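## Task

Move the loose pieces lying next to the board onto their squares, using the letters and numbers printed along the board's edge: white king to C1, white pawn to C2, white knight to C4. Every other square must finish with the same contents it had at the start. Each piece on the board must stand upright and sit wholly within its own square, and must stay that way without a gripper holding it.

## Robot and tools

Robot: two six-joint arms, left_arm and right_arm, each ending in a parallel two-finger gripper. The names are labels only and do not match the left or right of any picture. Cameras: cam_high (896x504, overview), cam_left_wrist and cam_right_wrist (616x616 each, on the grippers).

Scene frame (used in every result): origin on the table surface midway between the arms, +x away from the robots over the table, +z up, left_arm sits toward +y. Positions are in metres. The printed hand position can be somewhat off, more so when an arm is stretched far.

Gripper geometry: fingers extend along the gripper's +z axis and close along its x axis. end_effector_position is the midpoint between the pads; fingertips stick 17.5 mm past it. A flat block about 9 cm long projects from the last joint's axis toward the gripper's -y side and rotates with it, so watch it for collisions. Turning only wrist 3 moves the pad midpoint around a 25 mm circle.

execute_actions, argument "actions": a list holding one item or none, plus optional "pictures" (true/false; pictures are on by default).
- Empty list: no command, just returns the state.
- Motion item: {"rows": [...], "steps": n}, 1 to 15 rows, steps 1 to 15 (default 15), each step 1/30 s. One row per step; if rows run out, the final row repeats.
- Wait item: {"steps": n} with n up to 300, no rows; it returns when that many steps have gone by since the previous result.
Each row is one flat list of 18 numbers covering both arms, left_arm first then right_arm. Per arm, 9 numbers in this order: shoulder pan, shoulder lift, elbow, wrist 1, wrist 2, wrist 3 (absolute target joint angles in radians, same convention as the Joint positions line, not offsets), then gripper position, force_limit, speed (each scaled -1 to 1). Always send all 18, even if one arm should not move; to leave a gripper alone resend its current three values, since 0 is a real command.
Joint ranges (rad): pan, lift, wrist 1, wrist 2, wrist 3 each -6.283 to 6.283; elbow -3.142 to 3.142. A target more than 0.010 beyond a limit and farther out than the current angle makes the call refused (nothing is sent). True limits may differ by up to 0.010; targets beyond the true limit are clipped and the result reports "joint sent to its limit", possibly about an earlier action.
Gripper position: +1 is open (50 mm gap), around -0.65 the pads meet, -1 means close until blocked. force_limit: -1 about 20 N, 0 about 102 N, +1 about 185 N per pad (actual can be ~17 % more). speed: -1 is 20 mm/s, 0 is 85, +1 is 150.

Motion behaviour: commands are smoothed with about 0.15 s lag. Each joint target is capped at a lead over the measured angle (0.292 rad pan and lift, 0.365 elbow, 0.438 wrists), and if the targets would move the hand over 70 mm from where it is, they are all scaled back, so big moves need several calls. Between calls the arms keep heading to the last row until everything has nearly stopped or a step is HELD; after that only a new action moves them further.

Result lines: per-arm end_effector_position, end_effector_quat_wxyz and velocities; Joint positions and Joint velocities (one block per arm, column order); gripper object_status: 0 moving, 1 blocked while opening, 2 blocked while closing (a grip), 3 reached target or pads met (usually nothing held). position_measured in counts: gap ≈ (250 - counts) x 0.202 mm. "joint command not followed" means a clearance check altered or blocked joint targets; the rest of the row still ran. HELD marks steps where the row was partly or wholly not sent. MOTOR HOT warns from 70 °C; at 85 °C an OVER-TEMPERATURE FAULT brakes that arm until it cools.

Gripping: send -1, keep sending it, and confirm object_status 2. Any new position value resets status to 0 for a moment. Stopped fingers ignore new force or speed until the position value changes by at least 0.01; to lighten a grip, open first. Fingers re-close on their own if the grip slackens, except after a -1 force_limit grip, where status stays 2 even if the piece is gone. Gripping a fixed, off-centre object weakens over time. Brief outside tugs on held items can occur.

zoom_image: {"camera": name, "region": [x0, y0, x1, y1]} in pixels of that camera's latest image, origin top-left, at most 504 by 504; returns a sharper close-up.

finished_scene: {"scene": n}, the current scene's number.

Avoid: dropping or knocking anything off the table (instant failure); disturbing other pieces; leaving pieces tilted or over a square edge; arms colliding or pressing on each other; hard pushes. Any joint torque reaching its load limit (pan and lift 287, elbow 130, wrists 48.7 N m, held weight included) or an external force of 150 N on the arm, tool or load stops that arm for 10 s, cancels the rest of the call and lets it yield. Smooth, economical motion is preferred.

Each tool is called after "Request:" as a command line: name --argument value for each argument, lists and objects as JSON in quotes; but a table of rows of numbers goes row by row, as --pt "numbers of a row", without its own name.

## Session

Request:
execute_actions --actions '[]'

Scene clock: 0.00 s of 5200.00 s.
left_arm: end_effector_position=(+0.3788, +0.4949, +0.3222) position_measured=3 object_status=3 end_effector_quat_wxyz=(+0.335, +0.541, +0.758, +0.142) end_effector_velocity=(-0.000, -0.000, -0.001) end_effector_angular_velocity=(+0.002, -0.000, -0.001) | right_arm: end_effector_position=(+0.3586, -0.2945, +0.2508) position_measured=3 object_status=3 end_effector_quat_wxyz=(+0.550, +0.255, -0.634, +0.481) end_effector_velocity=(-0.000, -0.000, +0.000) end_effector_angular_velocity=(+0.000, +0.001, -0.001)
Joint positions: left_arm=[ 1.528 -2.59   2.592 -1.905 -0.89  -1.621] | right_arm=[ 3.67  -1.212  2.06  -0.769 -2.129 -1.193]
Joint velocities: left_arm=[-0.001  0.     0.001 -0.     0.     0.001] | right_arm=[-0.    -0.     0.     0.     0.001 -0.   ]

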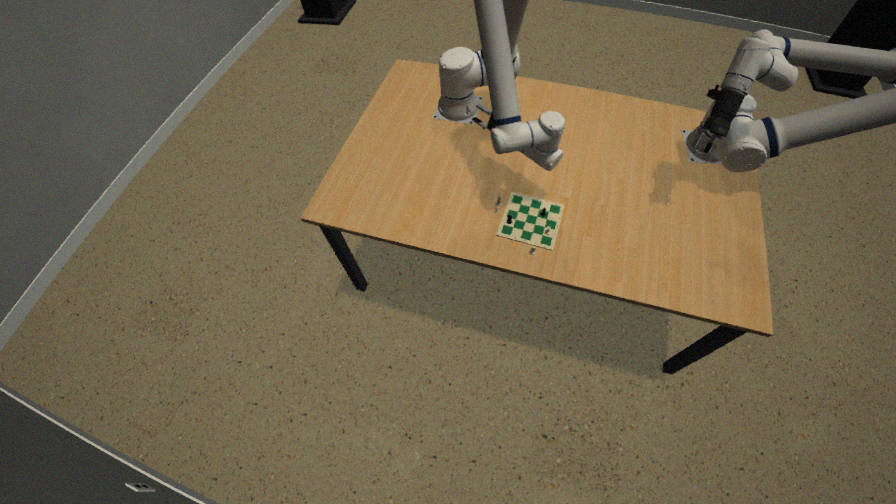

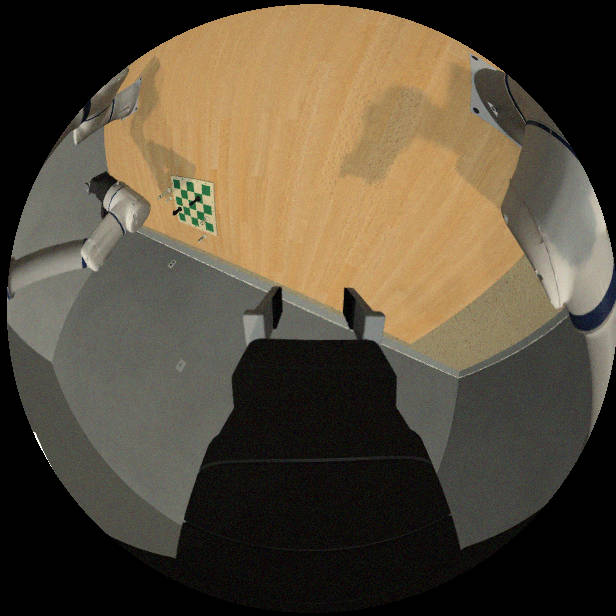

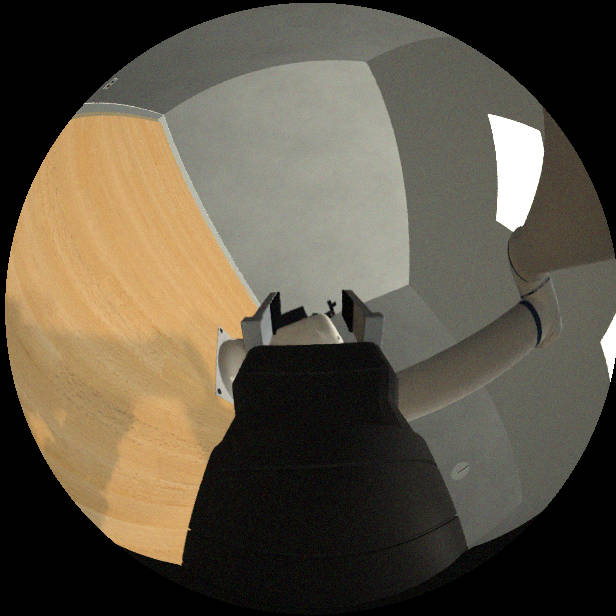

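Request:
execute_actions --actions '[{"rows":[[1.528,-2.59,2.592,-1.905,-0.89,-1.621,1,0,0,3.5,-1.6,2.05,-2.021,-1.571,0.36,1,-0.6,0]]}]' --pictures false

Request:
execute_actions --actions '[{"steps":90}]'

Request:
zoom_image --camera "cam_high" --region '[470,170,590,270]'

Scene clock: 7.40 s of 5200.00 s.
left_arm: end_effector_position=(+0.3788, +0.4948, +0.3227) position_measured=3 object_status=3 end_effector_quat_wxyz=(+0.336, +0.541, +0.758, +0.142) end_effector_velocity=(-0.000, -0.000, +0.000) end_effector_angular_velocity=(-0.001, -0.000, -0.000) | right_arm: end_effector_position=(+0.3951, -0.1874, +0.2342) position_measured=3 object_status=3 end_effector_quat_wxyz=(-0.209, +0.289, +0.902, -0.244) end_effector_velocity=(+0.292, +0.214, -0.027) end_effector_angular_velocity=(+0.169, -1.699, -1.287)
Joint positions: left_arm=[ 1.528 -2.59   2.592 -1.905 -0.89  -1.621] | right_arm=[ 3.526 -1.532  2.052 -1.442 -1.666 -0.52 ]
Joint velocities: left_arm=[-0. -0. -0. -0. -0.  0.] | right_arm=[-0.089 -0.236 -0.006 -1.271  0.324  1.264]
Steps of this call (steps 1 to 90: nothing new was sent; then 3.90 s passed at rest; steps 91 to 105: all 15 steps of this action). Readings (joint positions | what the end effector reports):
91: left_arm=[1.528 -2.590 2.592 -1.905 -0.890 -1.621] | right_arm=[3.670 -1.213 2.060 -0.770 -2.128 -1.192] | left_arm position_measured=3 object_status=3 | right_arm position_measured=3 object_status=3
92: left_arm=[1.528 -2.590 2.592 -1.905 -0.890 -1.621] | right_arm=[3.663 -1.224 2.060 -0.788 -2.109 -1.173] | left_arm position_measured=3 object_status=3 | right_arm position_measured=3 object_status=3
94: left_arm=[1.528 -2.590 2.592 -1.905 -0.890 -1.621] | right_arm=[3.630 -1.282 2.058 -0.875 -2.023 -1.087] | left_arm position_measured=3 object_status=3 | right_arm position_measured=3 object_status=3
98: left_arm=[1.528 -2.590 2.592 -1.905 -0.890 -1.621] | right_arm=[3.564 -1.431 2.053 -1.111 -1.807 -0.850] | left_arm position_measured=3 object_status=3 | right_arm position_measured=3 object_status=3
105: the state above

Scene clock: 10.40 s of 5200.00 s.
left_arm: end_effector_position=(+0.3788, +0.4948, +0.3227) position_measured=3 object_status=3 end_effector_quat_wxyz=(+0.336, +0.541, +0.758, +0.142) end_effector_velocity=(+0.000, -0.000, +0.001) end_effector_angular_velocity=(-0.001, -0.000, +0.000) | right_arm: end_effector_position=(+0.5433, -0.0887, +0.2661) position_measured=3 object_status=3 end_effector_quat_wxyz=(+0.000, +0.703, +0.711, +0.000) end_effector_velocity=(+0.001, +0.000, -0.000) end_effector_angular_velocity=(-0.001, +0.001, +0.000)
Joint positions: left_arm=[ 1.528 -2.59   2.592 -1.905 -0.89  -1.621] | right_arm=[ 3.5   -1.6    2.05  -2.021 -1.571  0.36 ]
Joint velocities: left_arm=[ 0.     0.    -0.001 -0.     0.    -0.   ] | right_arm=[ 0.     0.002 -0.001  0.    -0.    -0.   ]
Steps of this call (steps 1 to 45: the robot went on to your last target; steps 46 to 90: nothing new was sent). Readings (joint positions | what the end effector reports):
1: left_arm=[1.528 -2.590 2.592 -1.905 -0.890 -1.621] | right_arm=[3.523 -1.539 2.051 -1.485 -1.655 -0.477] | left_arm position_measured=3 object_status=3 | right_arm position_measured=3 object_status=3
2: left_arm=[1.528 -2.590 2.592 -1.905 -0.890 -1.621] | right_arm=[3.520 -1.546 2.051 -1.527 -1.646 -0.435] | left_arm position_measured=3 object_status=3 | right_arm position_measured=3 object_status=3
4: left_arm=[1.528 -2.590 2.592 -1.905 -0.890 -1.621] | right_arm=[3.516 -1.557 2.051 -1.610 -1.631 -0.352] | left_arm position_measured=3 object_status=3 | right_arm position_measured=3 object_status=3
8: left_arm=[1.528 -2.590 2.592 -1.905 -0.890 -1.621] | right_arm=[3.510 -1.574 2.051 -1.770 -1.608 -0.168] | left_arm position_measured=3 object_status=3 | right_arm position_measured=3 object_status=3
90: the state above
All arms were judged still, so your last target was given up. Only a new action makes them travel on or press farther. Fingers that are still opening or closing keep moving.

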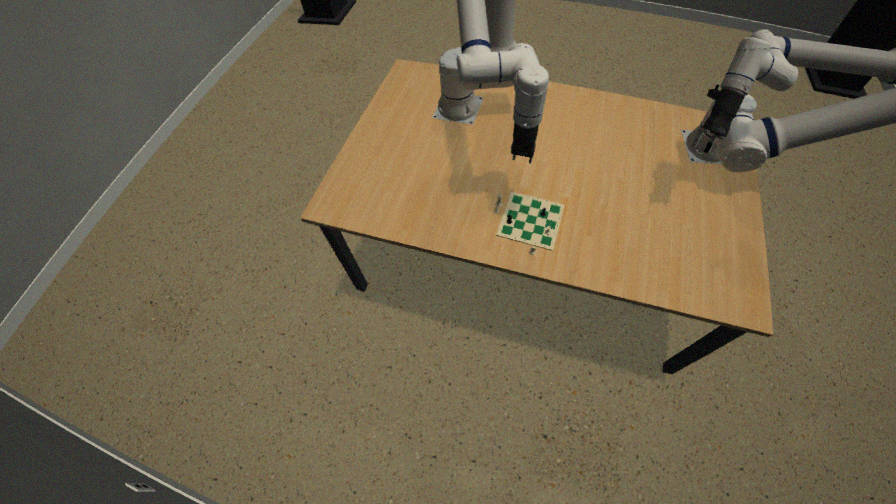

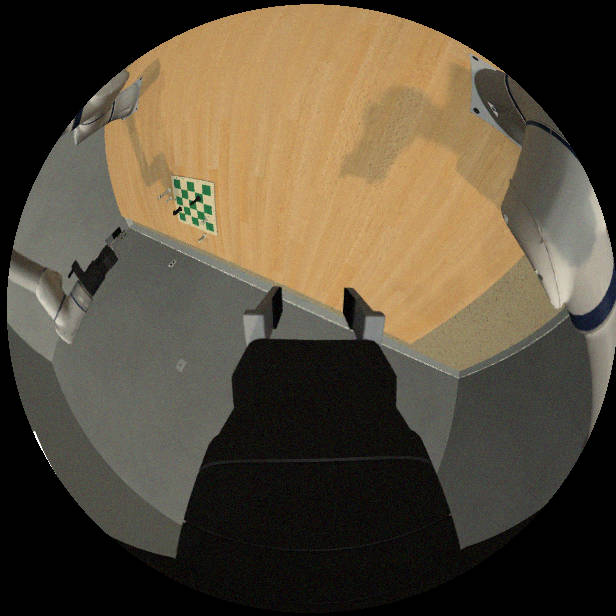

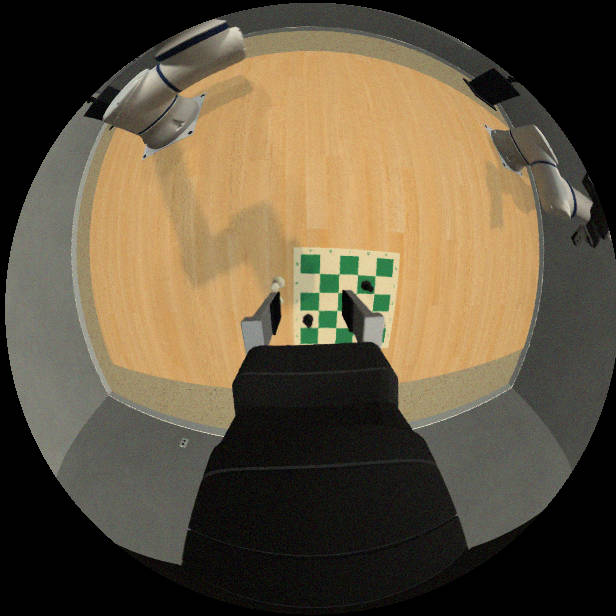

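Region (470, 170, 590, 270) of cam_high's 896x504 image, scaled by 4.200, with more detail than that image has.

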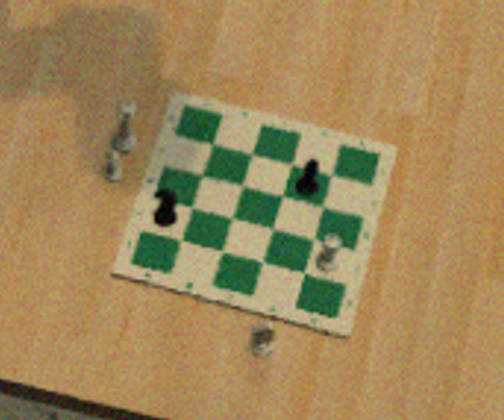

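Request:
zoom_image --camera "cam_right_wrist" --region '[250,235,410,355]'

Request:
execute_actions --actions '[{"rows":[[1.528,-2.59,2.592,-1.905,-0.89,-1.621,1,0,0,3.44,-1.35,1.9,-2.121,-1.571,0.3,1,-0.6,0]]}]' --pictures false

Request:
execute_actions --actions '[{"steps":20}]'

Request:
zoom_image --camera "cam_right_wrist" --region '[210,150,430,350]'

Region (250, 235, 410, 355) of cam_right_wrist's 616x616 image, scaled by 3.150, with more detail than that image has; it fills the top 378 rows of this view, and the rest is white.

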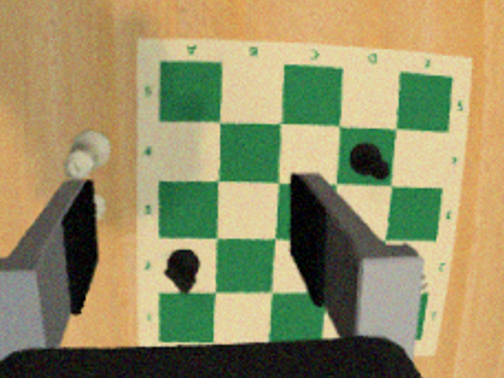

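Scene clock: 15.63 s of 5200.00 s.
left_arm: end_effector_position=(+0.3788, +0.4948, +0.3227) position_measured=3 object_status=3 end_effector_quat_wxyz=(+0.336, +0.541, +0.758, +0.142) end_effector_velocity=(+0.000, +0.000, -0.000) end_effector_angular_velocity=(+0.000, -0.001, -0.001) | right_arm: end_effector_position=(+0.6734, -0.0812, +0.2080) position_measured=3 object_status=3 end_effector_quat_wxyz=(+0.000, +0.703, +0.711, +0.000) end_effector_velocity=(+0.088, +0.000, -0.050) end_effector_angular_velocity=(+0.000, -0.000, +0.000)
Joint positions: left_arm=[ 1.528 -2.59   2.592 -1.905 -0.89  -1.621] | right_arm=[ 3.445 -1.371  1.912 -2.113 -1.571  0.305]
Joint velocities: left_arm=[-0.    -0.002  0.001 -0.     0.001  0.002] | right_arm=[-0.037  0.158 -0.095 -0.063  0.    -0.038]
Steps of this call (steps 1 to 90: nothing new was sent; then 1.73 s passed at rest; steps 91 to 105: all 15 steps of this action). Readings (joint positions | what the end effector reports):
91: left_arm=[1.528 -2.590 2.592 -1.905 -0.890 -1.621] | right_arm=[3.500 -1.600 2.050 -2.021 -1.571 0.360] | left_arm position_measured=3 object_status=3 | right_arm position_measured=3 object_status=3
92: left_arm=[1.528 -2.590 2.592 -1.905 -0.890 -1.621] | right_arm=[3.498 -1.589 2.043 -2.026 -1.571 0.357] | left_arm position_measured=3 object_status=3 | right_arm position_measured=3 object_status=3
94: left_arm=[1.528 -2.590 2.592 -1.905 -0.890 -1.621] | right_arm=[3.487 -1.545 2.017 -2.043 -1.571 0.347] | left_arm position_measured=3 object_status=3 | right_arm position_measured=3 object_status=3
98: left_arm=[1.528 -2.590 2.592 -1.905 -0.890 -1.621] | right_arm=[3.468 -1.465 1.969 -2.075 -1.571 0.328] | left_arm position_measured=3 object_status=3 | right_arm position_measured=3 object_status=3
105: the state above

Scene clock: 16.30 s of 5200.00 s.
left_arm: end_effector_position=(+0.3788, +0.4948, +0.3227) position_measured=3 object_status=3 end_effector_quat_wxyz=(+0.336, +0.541, +0.758, +0.142) end_effector_velocity=(-0.000, -0.000, -0.001) end_effector_angular_velocity=(-0.000, +0.001, +0.000) | right_arm: end_effector_position=(+0.6848, -0.0813, +0.2014) position_measured=3 object_status=3 end_effector_quat_wxyz=(+0.000, +0.703, +0.711, +0.000) end_effector_velocity=(+0.000, -0.000, -0.001) end_effector_angular_velocity=(-0.001, +0.002, -0.001)
Joint positions: left_arm=[ 1.528 -2.59   2.592 -1.905 -0.89  -1.621] | right_arm=[ 3.44  -1.35   1.9   -2.121 -1.571  0.3  ]
Joint velocities: left_arm=[-0.001 -0.     0.001  0.    -0.    -0.002] | right_arm=[-0.     0.002 -0.    -0.    -0.     0.   ]
Steps of this call (steps 1 to 20: the robot went on to your last target). Readings (joint positions | what the end effector reports):
1: left_arm=[1.528 -2.590 2.592 -1.905 -0.890 -1.621] | right_arm=[3.444 -1.366 1.910 -2.115 -1.571 0.304] | left_arm position_measured=3 object_status=3 | right_arm position_measured=3 object_status=3
2: left_arm=[1.528 -2.590 2.592 -1.905 -0.890 -1.621] | right_arm=[3.443 -1.362 1.907 -2.116 -1.571 0.303] | left_arm position_measured=3 object_status=3 | right_arm position_measured=3 object_status=3
4: left_arm=[1.528 -2.590 2.592 -1.905 -0.890 -1.621] | right_arm=[3.442 -1.357 1.904 -2.118 -1.571 0.302] | left_arm position_measured=3 object_status=3 | right_arm position_measured=3 object_status=3
8: left_arm=[1.528 -2.590 2.592 -1.905 -0.890 -1.621] | right_arm=[3.441 -1.353 1.902 -2.120 -1.571 0.301] | left_arm position_measured=3 object_status=3 | right_arm position_measured=3 object_status=3
20: the state above

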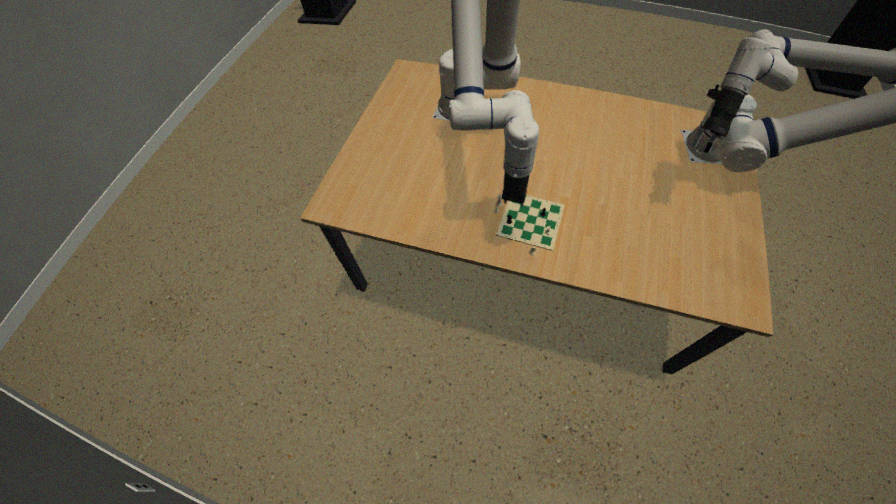

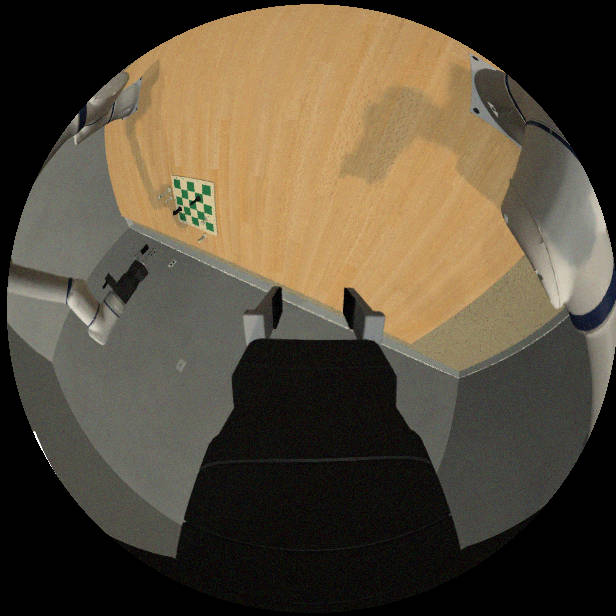

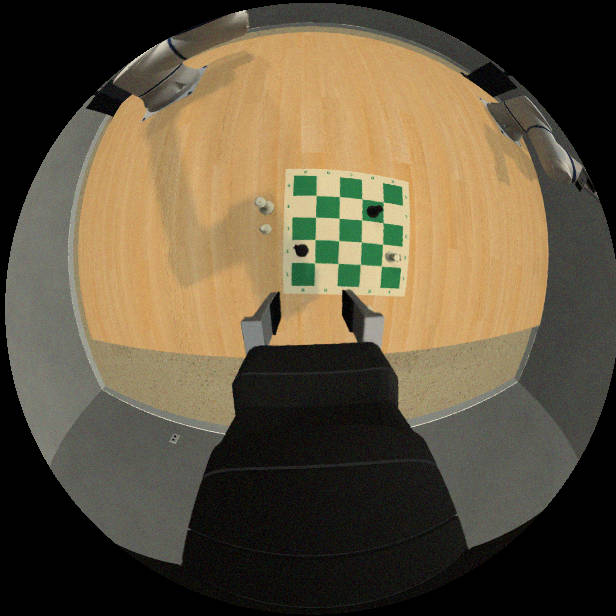

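Region (210, 150, 430, 350) of cam_right_wrist's 616x616 image, scaled by 2.291, with more detail than that image has; it fills the top 458 rows of this view, and the rest is white.

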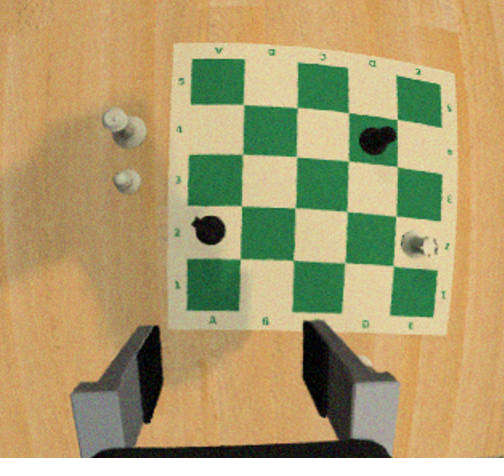

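Request:
execute_actions --actions '[{"rows":[[1.528,-2.59,2.592,-1.905,-0.89,-1.621,1,0,0,3.364,-1.393,2.182,-2.359,-1.571,0.224,0.6,-0.6,0]]}]' --pictures false

Request:
execute_actions --actions '[{"steps":15}]'

Request:
zoom_image --camera "cam_right_wrist" --region '[230,180,480,380]'

Scene clock: 25.67 s of 5200.00 s.
left_arm: end_effector_position=(+0.3788, +0.4948, +0.3227) position_measured=3 object_status=3 end_effector_quat_wxyz=(+0.336, +0.541, +0.758, +0.142) end_effector_velocity=(-0.000, -0.000, +0.001) end_effector_angular_velocity=(-0.003, +0.000, +0.001) | right_arm: end_effector_position=(+0.6127, -0.1522, +0.1067) position_measured=63 object_status=3 end_effector_quat_wxyz=(-0.000, +0.703, +0.711, -0.000) end_effector_velocity=(-0.053, -0.042, -0.053) end_effector_angular_velocity=(+0.000, -0.000, +0.001)
Joint positions: left_arm=[ 1.528 -2.59   2.592 -1.905 -0.89  -1.621] | right_arm=[ 3.37  -1.39   2.161 -2.341 -1.571  0.23 ]
Joint velocities: left_arm=[-0.    -0.    -0.001  0.     0.    -0.003] | right_arm=[-0.044 -0.024  0.161 -0.137 -0.    -0.044]
Steps of this call (steps 1 to 15: the robot went on to your last target; steps 16 to 90: nothing new was sent; then 5.87 s passed at rest; steps 91 to 105: all 15 steps of this action). Readings (joint positions | what the end effector reports):
91: left_arm=[1.528 -2.590 2.592 -1.905 -0.890 -1.621] | right_arm=[3.440 -1.350 1.900 -2.121 -1.571 0.300] | left_arm position_measured=3 object_status=3 | right_arm position_measured=7 object_status=0
92: left_arm=[1.528 -2.590 2.592 -1.905 -0.890 -1.621] | right_arm=[3.436 -1.352 1.913 -2.134 -1.571 0.296] | left_arm position_measured=3 object_status=3 | right_arm position_measured=21 object_status=0
94: left_arm=[1.528 -2.590 2.592 -1.905 -0.890 -1.621] | right_arm=[3.423 -1.359 1.966 -2.175 -1.571 0.283] | left_arm position_measured=3 object_status=3 | right_arm position_measured=49 object_status=0
98: left_arm=[1.528 -2.590 2.592 -1.905 -0.890 -1.621] | right_arm=[3.397 -1.374 2.059 -2.255 -1.571 0.257] | left_arm position_measured=3 object_status=3 | right_arm position_measured=63 object_status=0
105: the state above

Scene clock: 26.17 s of 5200.00 s.
left_arm: end_effector_position=(+0.3788, +0.4948, +0.3227) position_measured=3 object_status=3 end_effector_quat_wxyz=(+0.336, +0.541, +0.758, +0.142) end_effector_velocity=(+0.000, +0.001, -0.001) end_effector_angular_velocity=(+0.001, +0.000, +0.000) | right_arm: end_effector_position=(+0.6056, -0.1576, +0.0999) position_measured=63 object_status=3 end_effector_quat_wxyz=(-0.000, +0.703, +0.711, -0.000) end_effector_velocity=(-0.001, -0.001, -0.002) end_effector_angular_velocity=(-0.002, +0.001, -0.000)
Joint positions: left_arm=[ 1.528 -2.59   2.592 -1.905 -0.89  -1.621] | right_arm=[ 3.364 -1.393  2.182 -2.359 -1.571  0.224]
Joint velocities: left_arm=[ 0.    -0.001  0.002 -0.     0.     0.   ] | right_arm=[-0.001  0.001  0.003 -0.003 -0.002 -0.001]
Steps of this call (steps 1 to 15: the robot went on to your last target). Readings (joint positions | what the end effector reports):
1: left_arm=[1.528 -2.590 2.592 -1.905 -0.890 -1.621] | right_arm=[3.368 -1.390 2.166 -2.345 -1.571 0.228] | left_arm position_measured=3 object_status=3 | right_arm position_measured=63 object_status=3
2: left_arm=[1.528 -2.590 2.592 -1.905 -0.890 -1.621] | right_arm=[3.367 -1.391 2.169 -2.348 -1.571 0.227] | left_arm position_measured=3 object_status=3 | right_arm position_measured=63 object_status=3
4: left_arm=[1.528 -2.590 2.592 -1.905 -0.890 -1.621] | right_arm=[3.366 -1.392 2.174 -2.353 -1.571 0.226] | left_arm position_measured=3 object_status=3 | right_arm position_measured=63 object_status=3
8: left_arm=[1.528 -2.590 2.592 -1.905 -0.890 -1.621] | right_arm=[3.365 -1.393 2.179 -2.357 -1.571 0.225] | left_arm position_measured=3 object_status=3 | right_arm position_measured=63 object_status=3
15: the state above

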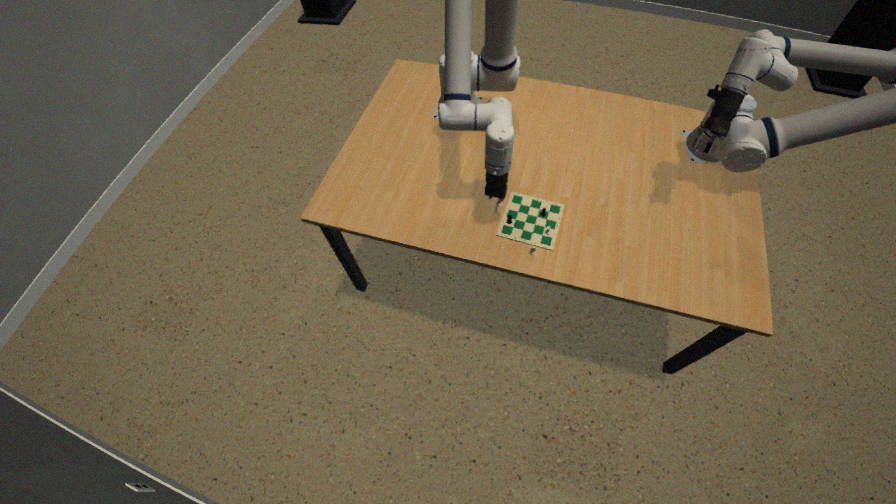

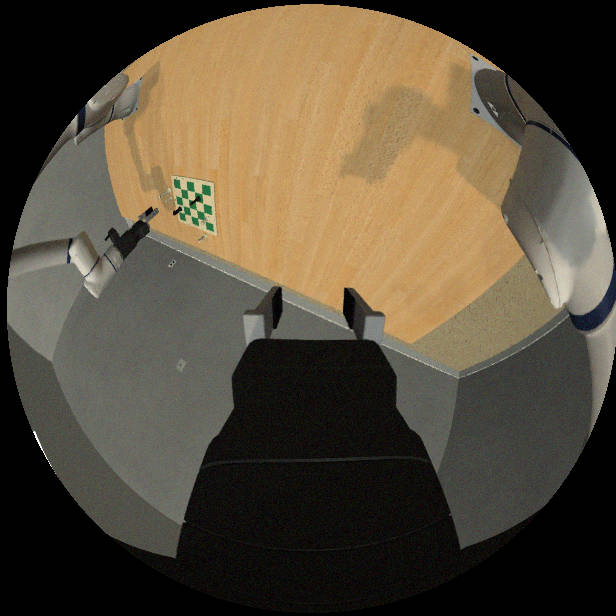

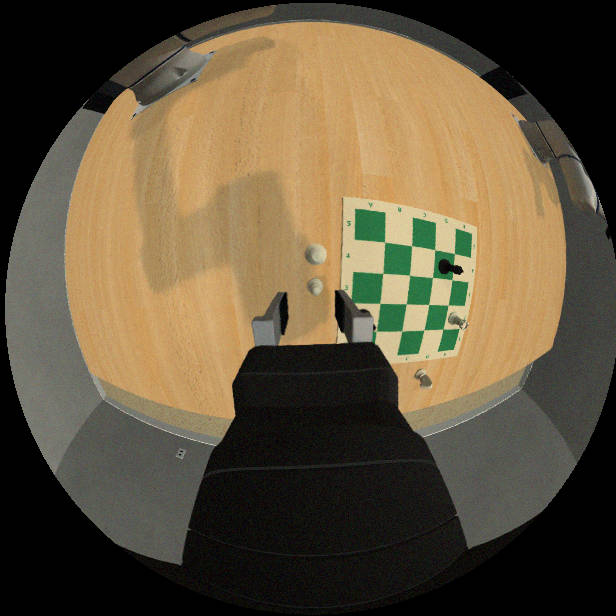

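Region (230, 180, 480, 380) of cam_right_wrist's 616x616 image, scaled by 2.016, with more detail than that image has; it fills the top 403 rows of this view, and the rest is white.

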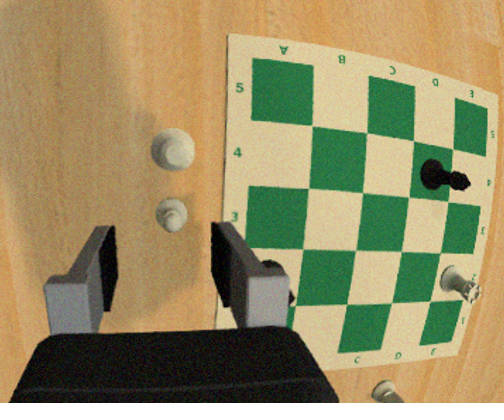

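Request:
execute_actions --actions '[{"rows":[[1.528,-2.59,2.592,-1.905,-0.89,-1.621,1,0,0,3.372,-1.292,2.215,-2.494,-1.571,0.232,0.6,-0.8,0]]}]' --pictures false

Request:
execute_actions --actions '[{"steps":12}]'

Request:
zoom_image --camera "cam_high" --region '[470,170,590,270]'

Scene clock: 31.53 s of 5200.00 s.
left_arm: end_effector_position=(+0.3788, +0.4948, +0.3227) position_measured=3 object_status=3 end_effector_quat_wxyz=(+0.336, +0.541, +0.758, +0.142) end_effector_velocity=(-0.000, -0.001, -0.000) end_effector_angular_velocity=(+0.001, +0.000, -0.002) | right_arm: end_effector_position=(+0.6060, -0.1525, +0.0376) position_measured=63 object_status=3 end_effector_quat_wxyz=(+0.000, +0.703, +0.711, +0.000) end_effector_velocity=(-0.001, +0.001, -0.015) end_effector_angular_velocity=(+0.000, +0.001, +0.001)
Joint positions: left_arm=[ 1.528 -2.59   2.592 -1.905 -0.89  -1.621] | right_arm=[ 3.372 -1.295  2.214 -2.49  -1.571  0.232]
Joint velocities: left_arm=[-0.001  0.    -0.    -0.    -0.     0.001] | right_arm=[ 0.002  0.024  0.008 -0.031  0.     0.001]
Steps of this call (steps 1 to 15: the robot went on to your last target; steps 16 to 90: nothing new was sent; then 1.87 s passed at rest; steps 91 to 105: all 15 steps of this action). Readings (joint positions | what the end effector reports):
91: left_arm=[1.528 -2.590 2.592 -1.905 -0.890 -1.621] | right_arm=[3.364 -1.393 2.182 -2.360 -1.571 0.224] | left_arm position_measured=3 object_status=3 | right_arm position_measured=63 object_status=3
92: left_arm=[1.528 -2.590 2.592 -1.905 -0.890 -1.621] | right_arm=[3.365 -1.382 2.185 -2.375 -1.571 0.225] | left_arm position_measured=3 object_status=3 | right_arm position_measured=63 object_status=3
94: left_arm=[1.528 -2.590 2.592 -1.905 -0.890 -1.621] | right_arm=[3.368 -1.345 2.199 -2.423 -1.571 0.228] | left_arm position_measured=3 object_status=3 | right_arm position_measured=63 object_status=3
98: left_arm=[1.528 -2.590 2.592 -1.905 -0.890 -1.621] | right_arm=[3.370 -1.311 2.209 -2.469 -1.571 0.230] | left_arm position_measured=3 object_status=3 | right_arm position_measured=63 object_status=3
105: the state above

Scene clock: 31.93 s of 5200.00 s.
left_arm: end_effector_position=(+0.3788, +0.4948, +0.3227) position_measured=3 object_status=3 end_effector_quat_wxyz=(+0.336, +0.541, +0.758, +0.142) end_effector_velocity=(-0.000, -0.000, +0.000) end_effector_angular_velocity=(-0.002, +0.001, +0.000) | right_arm: end_effector_position=(+0.6058, -0.1524, +0.0357) position_measured=63 object_status=3 end_effector_quat_wxyz=(+0.000, +0.703, +0.711, +0.000) end_effector_velocity=(-0.001, -0.001, -0.002) end_effector_angular_velocity=(-0.002, +0.003, +0.000)
Joint positions: left_arm=[ 1.528 -2.59   2.592 -1.905 -0.89  -1.621] | right_arm=[ 3.372 -1.292  2.215 -2.494 -1.571  0.232]
Joint velocities: left_arm=[-0.001 -0.    -0.001  0.    -0.001 -0.001] | right_arm=[ 0.     0.003  0.002 -0.001 -0.001 -0.   ]
Steps of this call (steps 1 to 12: the robot went on to your last target). Readings (joint positions | what the end effector reports):
1: left_arm=[1.528 -2.590 2.592 -1.905 -0.890 -1.621] | right_arm=[3.372 -1.294 2.214 -2.491 -1.571 0.232] | left_arm position_measured=3 object_status=3 | right_arm position_measured=63 object_status=3
2: left_arm=[1.528 -2.590 2.592 -1.905 -0.890 -1.621] | right_arm=[3.372 -1.294 2.214 -2.492 -1.571 0.232] | left_arm position_measured=3 object_status=3 | right_arm position_measured=63 object_status=3
4: left_arm=[1.528 -2.590 2.592 -1.905 -0.890 -1.621] | right_arm=[3.372 -1.293 2.215 -2.493 -1.571 0.232] | left_arm position_measured=3 object_status=3 | right_arm position_measured=63 object_status=3
8: left_arm=[1.528 -2.590 2.592 -1.905 -0.890 -1.621] | right_arm=[3.372 -1.292 2.215 -2.493 -1.571 0.232] | left_arm position_measured=3 object_status=3 | right_arm position_measured=63 object_status=3
12: the state above

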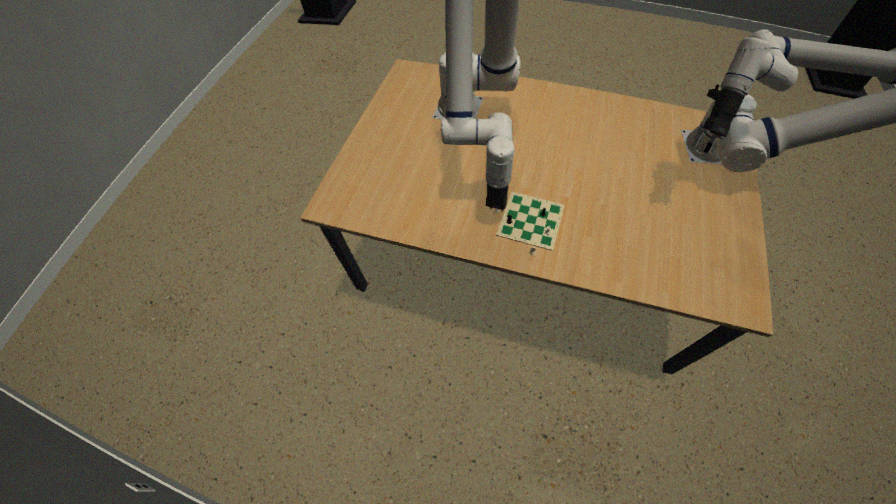

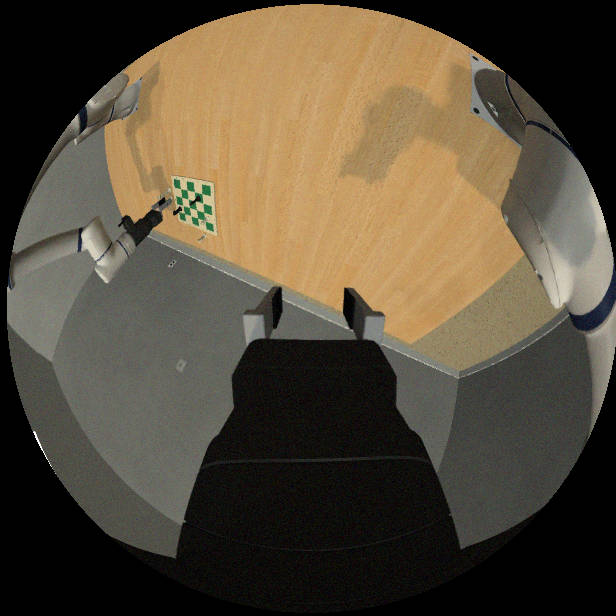

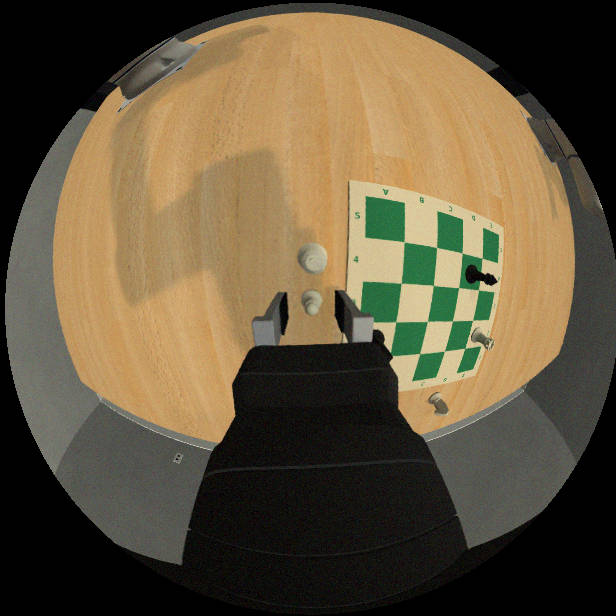

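Region (470, 170, 590, 270) of cam_high's 896x504 image, scaled by 4.200, with more detail than that image has.

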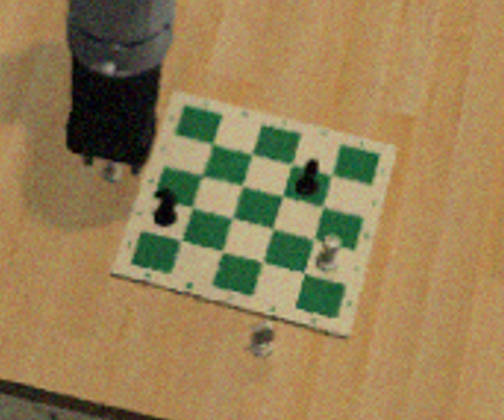

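Request:
execute_actions --actions '[{"rows":[[1.528,-2.59,2.592,-1.905,-0.89,-1.621,1,0,0,3.372,-1.278,2.219,-2.512,-1.571,0.232,0.6,-0.8,0]],"steps":10}]' --pictures false

Request:
execute_actions --actions '[{"rows":[[1.528,-2.59,2.592,-1.905,-0.89,-1.621,1,0,0,3.372,-1.278,2.219,-2.512,-1.571,0.232,-1,-0.8,0]]}]' --pictures false

Request:
execute_actions --actions '[{"rows":[[1.528,-2.59,2.592,-1.905,-0.89,-1.621,1,0,0,3.372,-1.393,2.182,-2.359,-1.571,0.232,-1,-0.8,0]]}]' --pictures false

Request:
execute_actions --actions '[{"rows":[[1.528,-2.59,2.592,-1.905,-0.89,-1.621,1,0,0,3.55,-1.232,1.96,-2.299,-1.571,0.41,-1,-0.8,0]]}]' --pictures false

Request:
execute_actions --actions '[{"steps":15}]'

Scene clock: 38.83 s of 5200.00 s.
left_arm: end_effector_position=(+0.3788, +0.4948, +0.3227) position_measured=3 object_status=3 end_effector_quat_wxyz=(+0.336, +0.541, +0.758, +0.142) end_effector_velocity=(+0.000, -0.000, +0.001) end_effector_angular_velocity=(-0.000, -0.000, -0.000) | right_arm: end_effector_position=(+0.6058, -0.1524, +0.0280) position_measured=63 object_status=3 end_effector_quat_wxyz=(+0.000, +0.703, +0.711, +0.000) end_effector_velocity=(-0.001, +0.000, -0.007) end_effector_angular_velocity=(+0.000, +0.001, +0.000)
Joint positions: left_arm=[ 1.528 -2.59   2.592 -1.905 -0.89  -1.621] | right_arm=[ 3.372 -1.279  2.219 -2.51  -1.571  0.232]
Joint velocities: left_arm=[ 0.    -0.    -0.001  0.     0.     0.001] | right_arm=[-0.     0.011  0.004 -0.014  0.001 -0.   ]
Steps of this call (steps 1 to 15: the robot went on to your last target; steps 16 to 90: nothing new was sent; then 3.57 s passed at rest; steps 91 to 100: all 10 steps of this action). Readings (joint positions | what the end effector reports):
91: left_arm=[1.528 -2.590 2.592 -1.905 -0.890 -1.621] | right_arm=[3.372 -1.292 2.215 -2.494 -1.571 0.232] | left_arm position_measured=3 object_status=3 | right_arm position_measured=63 object_status=3
92: left_arm=[1.528 -2.590 2.592 -1.905 -0.890 -1.621] | right_arm=[3.372 -1.290 2.215 -2.497 -1.571 0.232] | left_arm position_measured=3 object_status=3 | right_arm position_measured=63 object_status=3
94: left_arm=[1.528 -2.590 2.592 -1.905 -0.890 -1.621] | right_arm=[3.372 -1.285 2.217 -2.503 -1.571 0.232] | left_arm position_measured=3 object_status=3 | right_arm position_measured=63 object_status=3
98: left_arm=[1.528 -2.590 2.592 -1.905 -0.890 -1.621] | right_arm=[3.372 -1.280 2.218 -2.509 -1.571 0.232] | left_arm position_measured=3 object_status=3 | right_arm position_measured=63 object_status=3
100: the state above

Scene clock: 39.33 s of 5200.00 s.
left_arm: end_effector_position=(+0.3788, +0.4948, +0.3227) position_measured=3 object_status=3 end_effector_quat_wxyz=(+0.336, +0.541, +0.758, +0.142) end_effector_velocity=(+0.000, +0.001, -0.001) end_effector_angular_velocity=(+0.002, +0.000, +0.000) | right_arm: end_effector_position=(+0.6058, -0.1524, +0.0271) position_measured=204 object_status=0 end_effector_quat_wxyz=(+0.000, +0.703, +0.711, +0.000) end_effector_velocity=(-0.001, -0.000, -0.000) end_effector_angular_velocity=(-0.000, +0.000, -0.000)
Joint positions: left_arm=[ 1.528 -2.59   2.592 -1.905 -0.89  -1.621] | right_arm=[ 3.372 -1.278  2.219 -2.512 -1.571  0.232]
Joint velocities: left_arm=[ 0.001 -0.     0.002  0.     0.     0.001] | right_arm=[-0.    -0.001  0.002 -0.    -0.     0.   ]
Steps of this call (steps 1 to 15: all 15 steps of this action). Readings (joint positions | what the end effector reports):
1: left_arm=[1.528 -2.590 2.592 -1.905 -0.890 -1.621] | right_arm=[3.372 -1.279 2.219 -2.511 -1.571 0.232] | left_arm position_measured=3 object_status=3 | right_arm position_measured=67 object_status=0
2: left_arm=[1.528 -2.590 2.592 -1.905 -0.890 -1.621] | right_arm=[3.372 -1.279 2.219 -2.511 -1.571 0.232] | left_arm position_measured=3 object_status=3 | right_arm position_measured=81 object_status=0
4: left_arm=[1.528 -2.590 2.592 -1.905 -0.890 -1.621] | right_arm=[3.372 -1.279 2.219 -2.511 -1.571 0.232] | left_arm position_measured=3 object_status=3 | right_arm position_measured=109 object_status=0
8: left_arm=[1.528 -2.590 2.592 -1.905 -0.890 -1.621] | right_arm=[3.372 -1.278 2.219 -2.512 -1.571 0.232] | left_arm position_measured=3 object_status=3 | right_arm position_measured=165 object_status=0
15: the state above

Scene clock: 39.83 s of 5200.00 s.
left_arm: end_effector_position=(+0.3788, +0.4948, +0.3227) position_measured=3 object_status=3 end_effector_quat_wxyz=(+0.336, +0.541, +0.758, +0.142) end_effector_velocity=(+0.000, +0.000, +0.001) end_effector_angular_velocity=(+0.000, +0.000, +0.001) | right_arm: end_effector_position=(+0.6031, -0.1531, +0.0973) position_measured=204 object_status=2 end_effector_quat_wxyz=(-0.000, +0.703, +0.711, -0.000) end_effector_velocity=(-0.001, -0.000, +0.020) end_effector_angular_velocity=(-0.000, -0.003, +0.000)
Joint positions: left_arm=[ 1.528 -2.59   2.592 -1.905 -0.89  -1.621] | right_arm=[ 3.372 -1.389  2.183 -2.364 -1.571  0.232]
Joint velocities: left_arm=[ 0.002  0.002 -0.002 -0.    -0.     0.   ] | right_arm=[ 0.    -0.03  -0.009  0.037 -0.001  0.   ]
Steps of this call (steps 1 to 15: all 15 steps of this action). Readings (joint positions | what the end effector reports):
1: left_arm=[1.528 -2.590 2.592 -1.905 -0.890 -1.621] | right_arm=[3.372 -1.278 2.219 -2.512 -1.571 0.232] | left_arm position_measured=3 object_status=3 | right_arm position_measured=204 object_status=0
2: left_arm=[1.528 -2.590 2.592 -1.905 -0.890 -1.621] | right_arm=[3.372 -1.289 2.217 -2.496 -1.571 0.232] | left_arm position_measured=3 object_status=3 | right_arm position_measured=204 object_status=2
4: left_arm=[1.528 -2.590 2.592 -1.905 -0.890 -1.621] | right_arm=[3.372 -1.330 2.201 -2.443 -1.571 0.232] | left_arm position_measured=3 object_status=3 | right_arm position_measured=204 object_status=2
8: left_arm=[1.528 -2.590 2.592 -1.905 -0.890 -1.621] | right_arm=[3.372 -1.371 2.189 -2.389 -1.571 0.232] | left_arm position_measured=3 object_status=3 | right_arm position_measured=204 object_status=2
15: the state above

Scene clock: 40.33 s of 5200.00 s.
left_arm: end_effector_position=(+0.3788, +0.4948, +0.3227) position_measured=3 object_status=3 end_effector_quat_wxyz=(+0.336, +0.541, +0.758, +0.142) end_effector_velocity=(+0.000, +0.001, -0.000) end_effector_angular_velocity=(-0.001, +0.000, +0.001) | right_arm: end_effector_position=(+0.6440, -0.0200, +0.1001) position_measured=204 object_status=2 end_effector_quat_wxyz=(+0.000, +0.703, +0.711, -0.000) end_effector_velocity=(+0.015, +0.086, -0.002) end_effector_angular_velocity=(-0.000, -0.000, -0.000)
Joint positions: left_arm=[ 1.528 -2.59   2.592 -1.905 -0.89  -1.621] | right_arm=[ 3.537 -1.244  1.976 -2.304 -1.571  0.397]
Joint velocities: left_arm=[ 0.001 -0.001  0.     0.    -0.    -0.   ] | right_arm=[ 0.099  0.089 -0.124  0.035 -0.     0.099]
Steps of this call (steps 1 to 15: all 15 steps of this action). Readings (joint positions | what the end effector reports):
1: left_arm=[1.528 -2.590 2.592 -1.905 -0.890 -1.621] | right_arm=[3.372 -1.390 2.182 -2.363 -1.571 0.232] | left_arm position_measured=3 object_status=3 | right_arm position_measured=204 object_status=2
2: left_arm=[1.528 -2.590 2.592 -1.905 -0.890 -1.621] | right_arm=[3.383 -1.381 2.169 -2.358 -1.571 0.244] | left_arm position_measured=3 object_status=3 | right_arm position_measured=204 object_status=2
4: left_arm=[1.528 -2.590 2.592 -1.905 -0.890 -1.621] | right_arm=[3.416 -1.352 2.128 -2.347 -1.571 0.276] | left_arm position_measured=3 object_status=3 | right_arm position_measured=204 object_status=2
8: left_arm=[1.528 -2.590 2.592 -1.905 -0.890 -1.621] | right_arm=[3.475 -1.299 2.054 -2.326 -1.571 0.335] | left_arm position_measured=3 object_status=3 | right_arm position_measured=204 object_status=2
15: the state above

Scene clock: 40.83 s of 5200.00 s.
left_arm: end_effector_position=(+0.3788, +0.4948, +0.3227) position_measured=3 object_status=3 end_effector_quat_wxyz=(+0.336, +0.541, +0.758, +0.142) end_effector_velocity=(+0.000, +0.000, -0.001) end_effector_angular_velocity=(+0.002, +0.001, +0.001) | right_arm: end_effector_position=(+0.6458, -0.0089, +0.0998) position_measured=204 object_status=2 end_effector_quat_wxyz=(+0.000, +0.703, +0.711, +0.000) end_effector_velocity=(-0.000, +0.002, +0.000) end_effector_angular_velocity=(+0.001, +0.000, +0.000)
Joint positions: left_arm=[ 1.528 -2.59   2.592 -1.905 -0.89  -1.621] | right_arm=[ 3.55  -1.232  1.96  -2.299 -1.571  0.41 ]
Joint velocities: left_arm=[ 0.001  0.001  0.     0.001 -0.    -0.   ] | right_arm=[ 0.002  0.001 -0.002  0.001  0.001  0.002]
Steps of this call (steps 1 to 15: the robot went on to your last target). Readings (joint positions | what the end effector reports):
1: left_arm=[1.528 -2.590 2.592 -1.905 -0.890 -1.621] | right_arm=[3.540 -1.241 1.973 -2.303 -1.571 0.400] | left_arm position_measured=3 object_status=3 | right_arm position_measured=204 object_status=2
2: left_arm=[1.528 -2.590 2.592 -1.905 -0.890 -1.621] | right_arm=[3.542 -1.239 1.970 -2.302 -1.571 0.402] | left_arm position_measured=3 object_status=3 | right_arm position_measured=204 object_status=2
4: left_arm=[1.528 -2.590 2.592 -1.905 -0.890 -1.621] | right_arm=[3.545 -1.236 1.966 -2.301 -1.571 0.405] | left_arm position_measured=3 object_status=3 | right_arm position_measured=204 object_status=2
8: left_arm=[1.528 -2.590 2.592 -1.905 -0.890 -1.621] | right_arm=[3.548 -1.233 1.962 -2.300 -1.571 0.408] | left_arm position_measured=3 object_status=3 | right_arm position_measured=204 object_status=2
15: the state above

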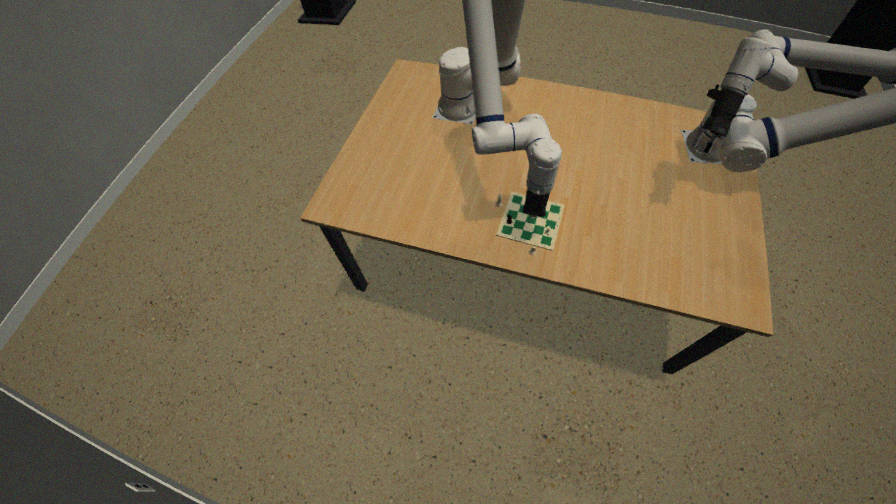

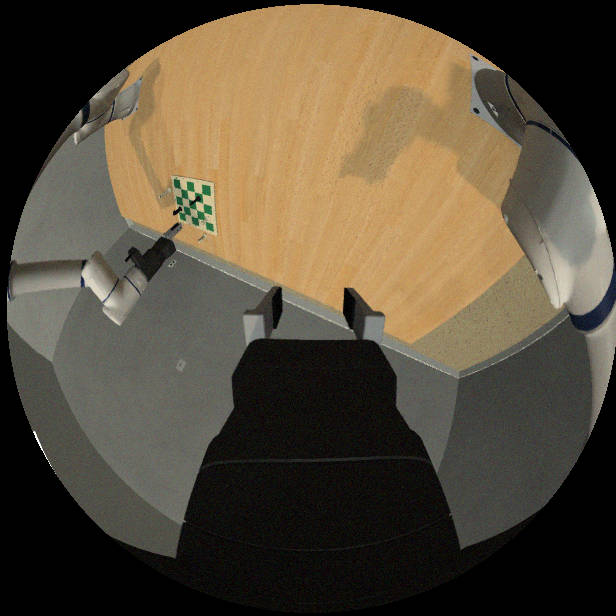

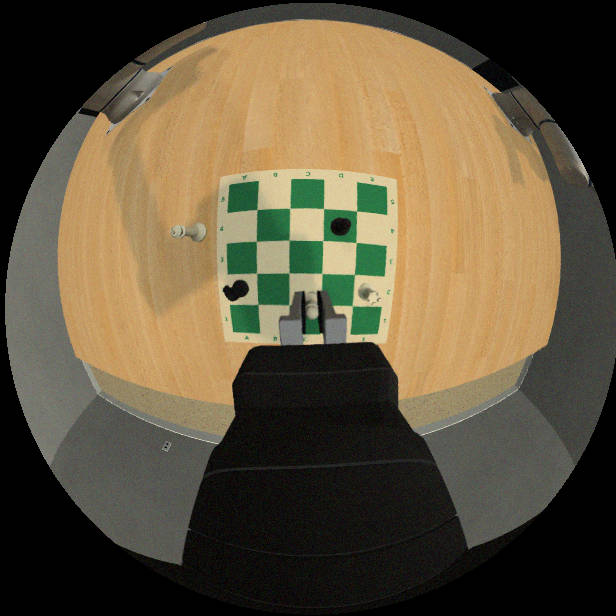

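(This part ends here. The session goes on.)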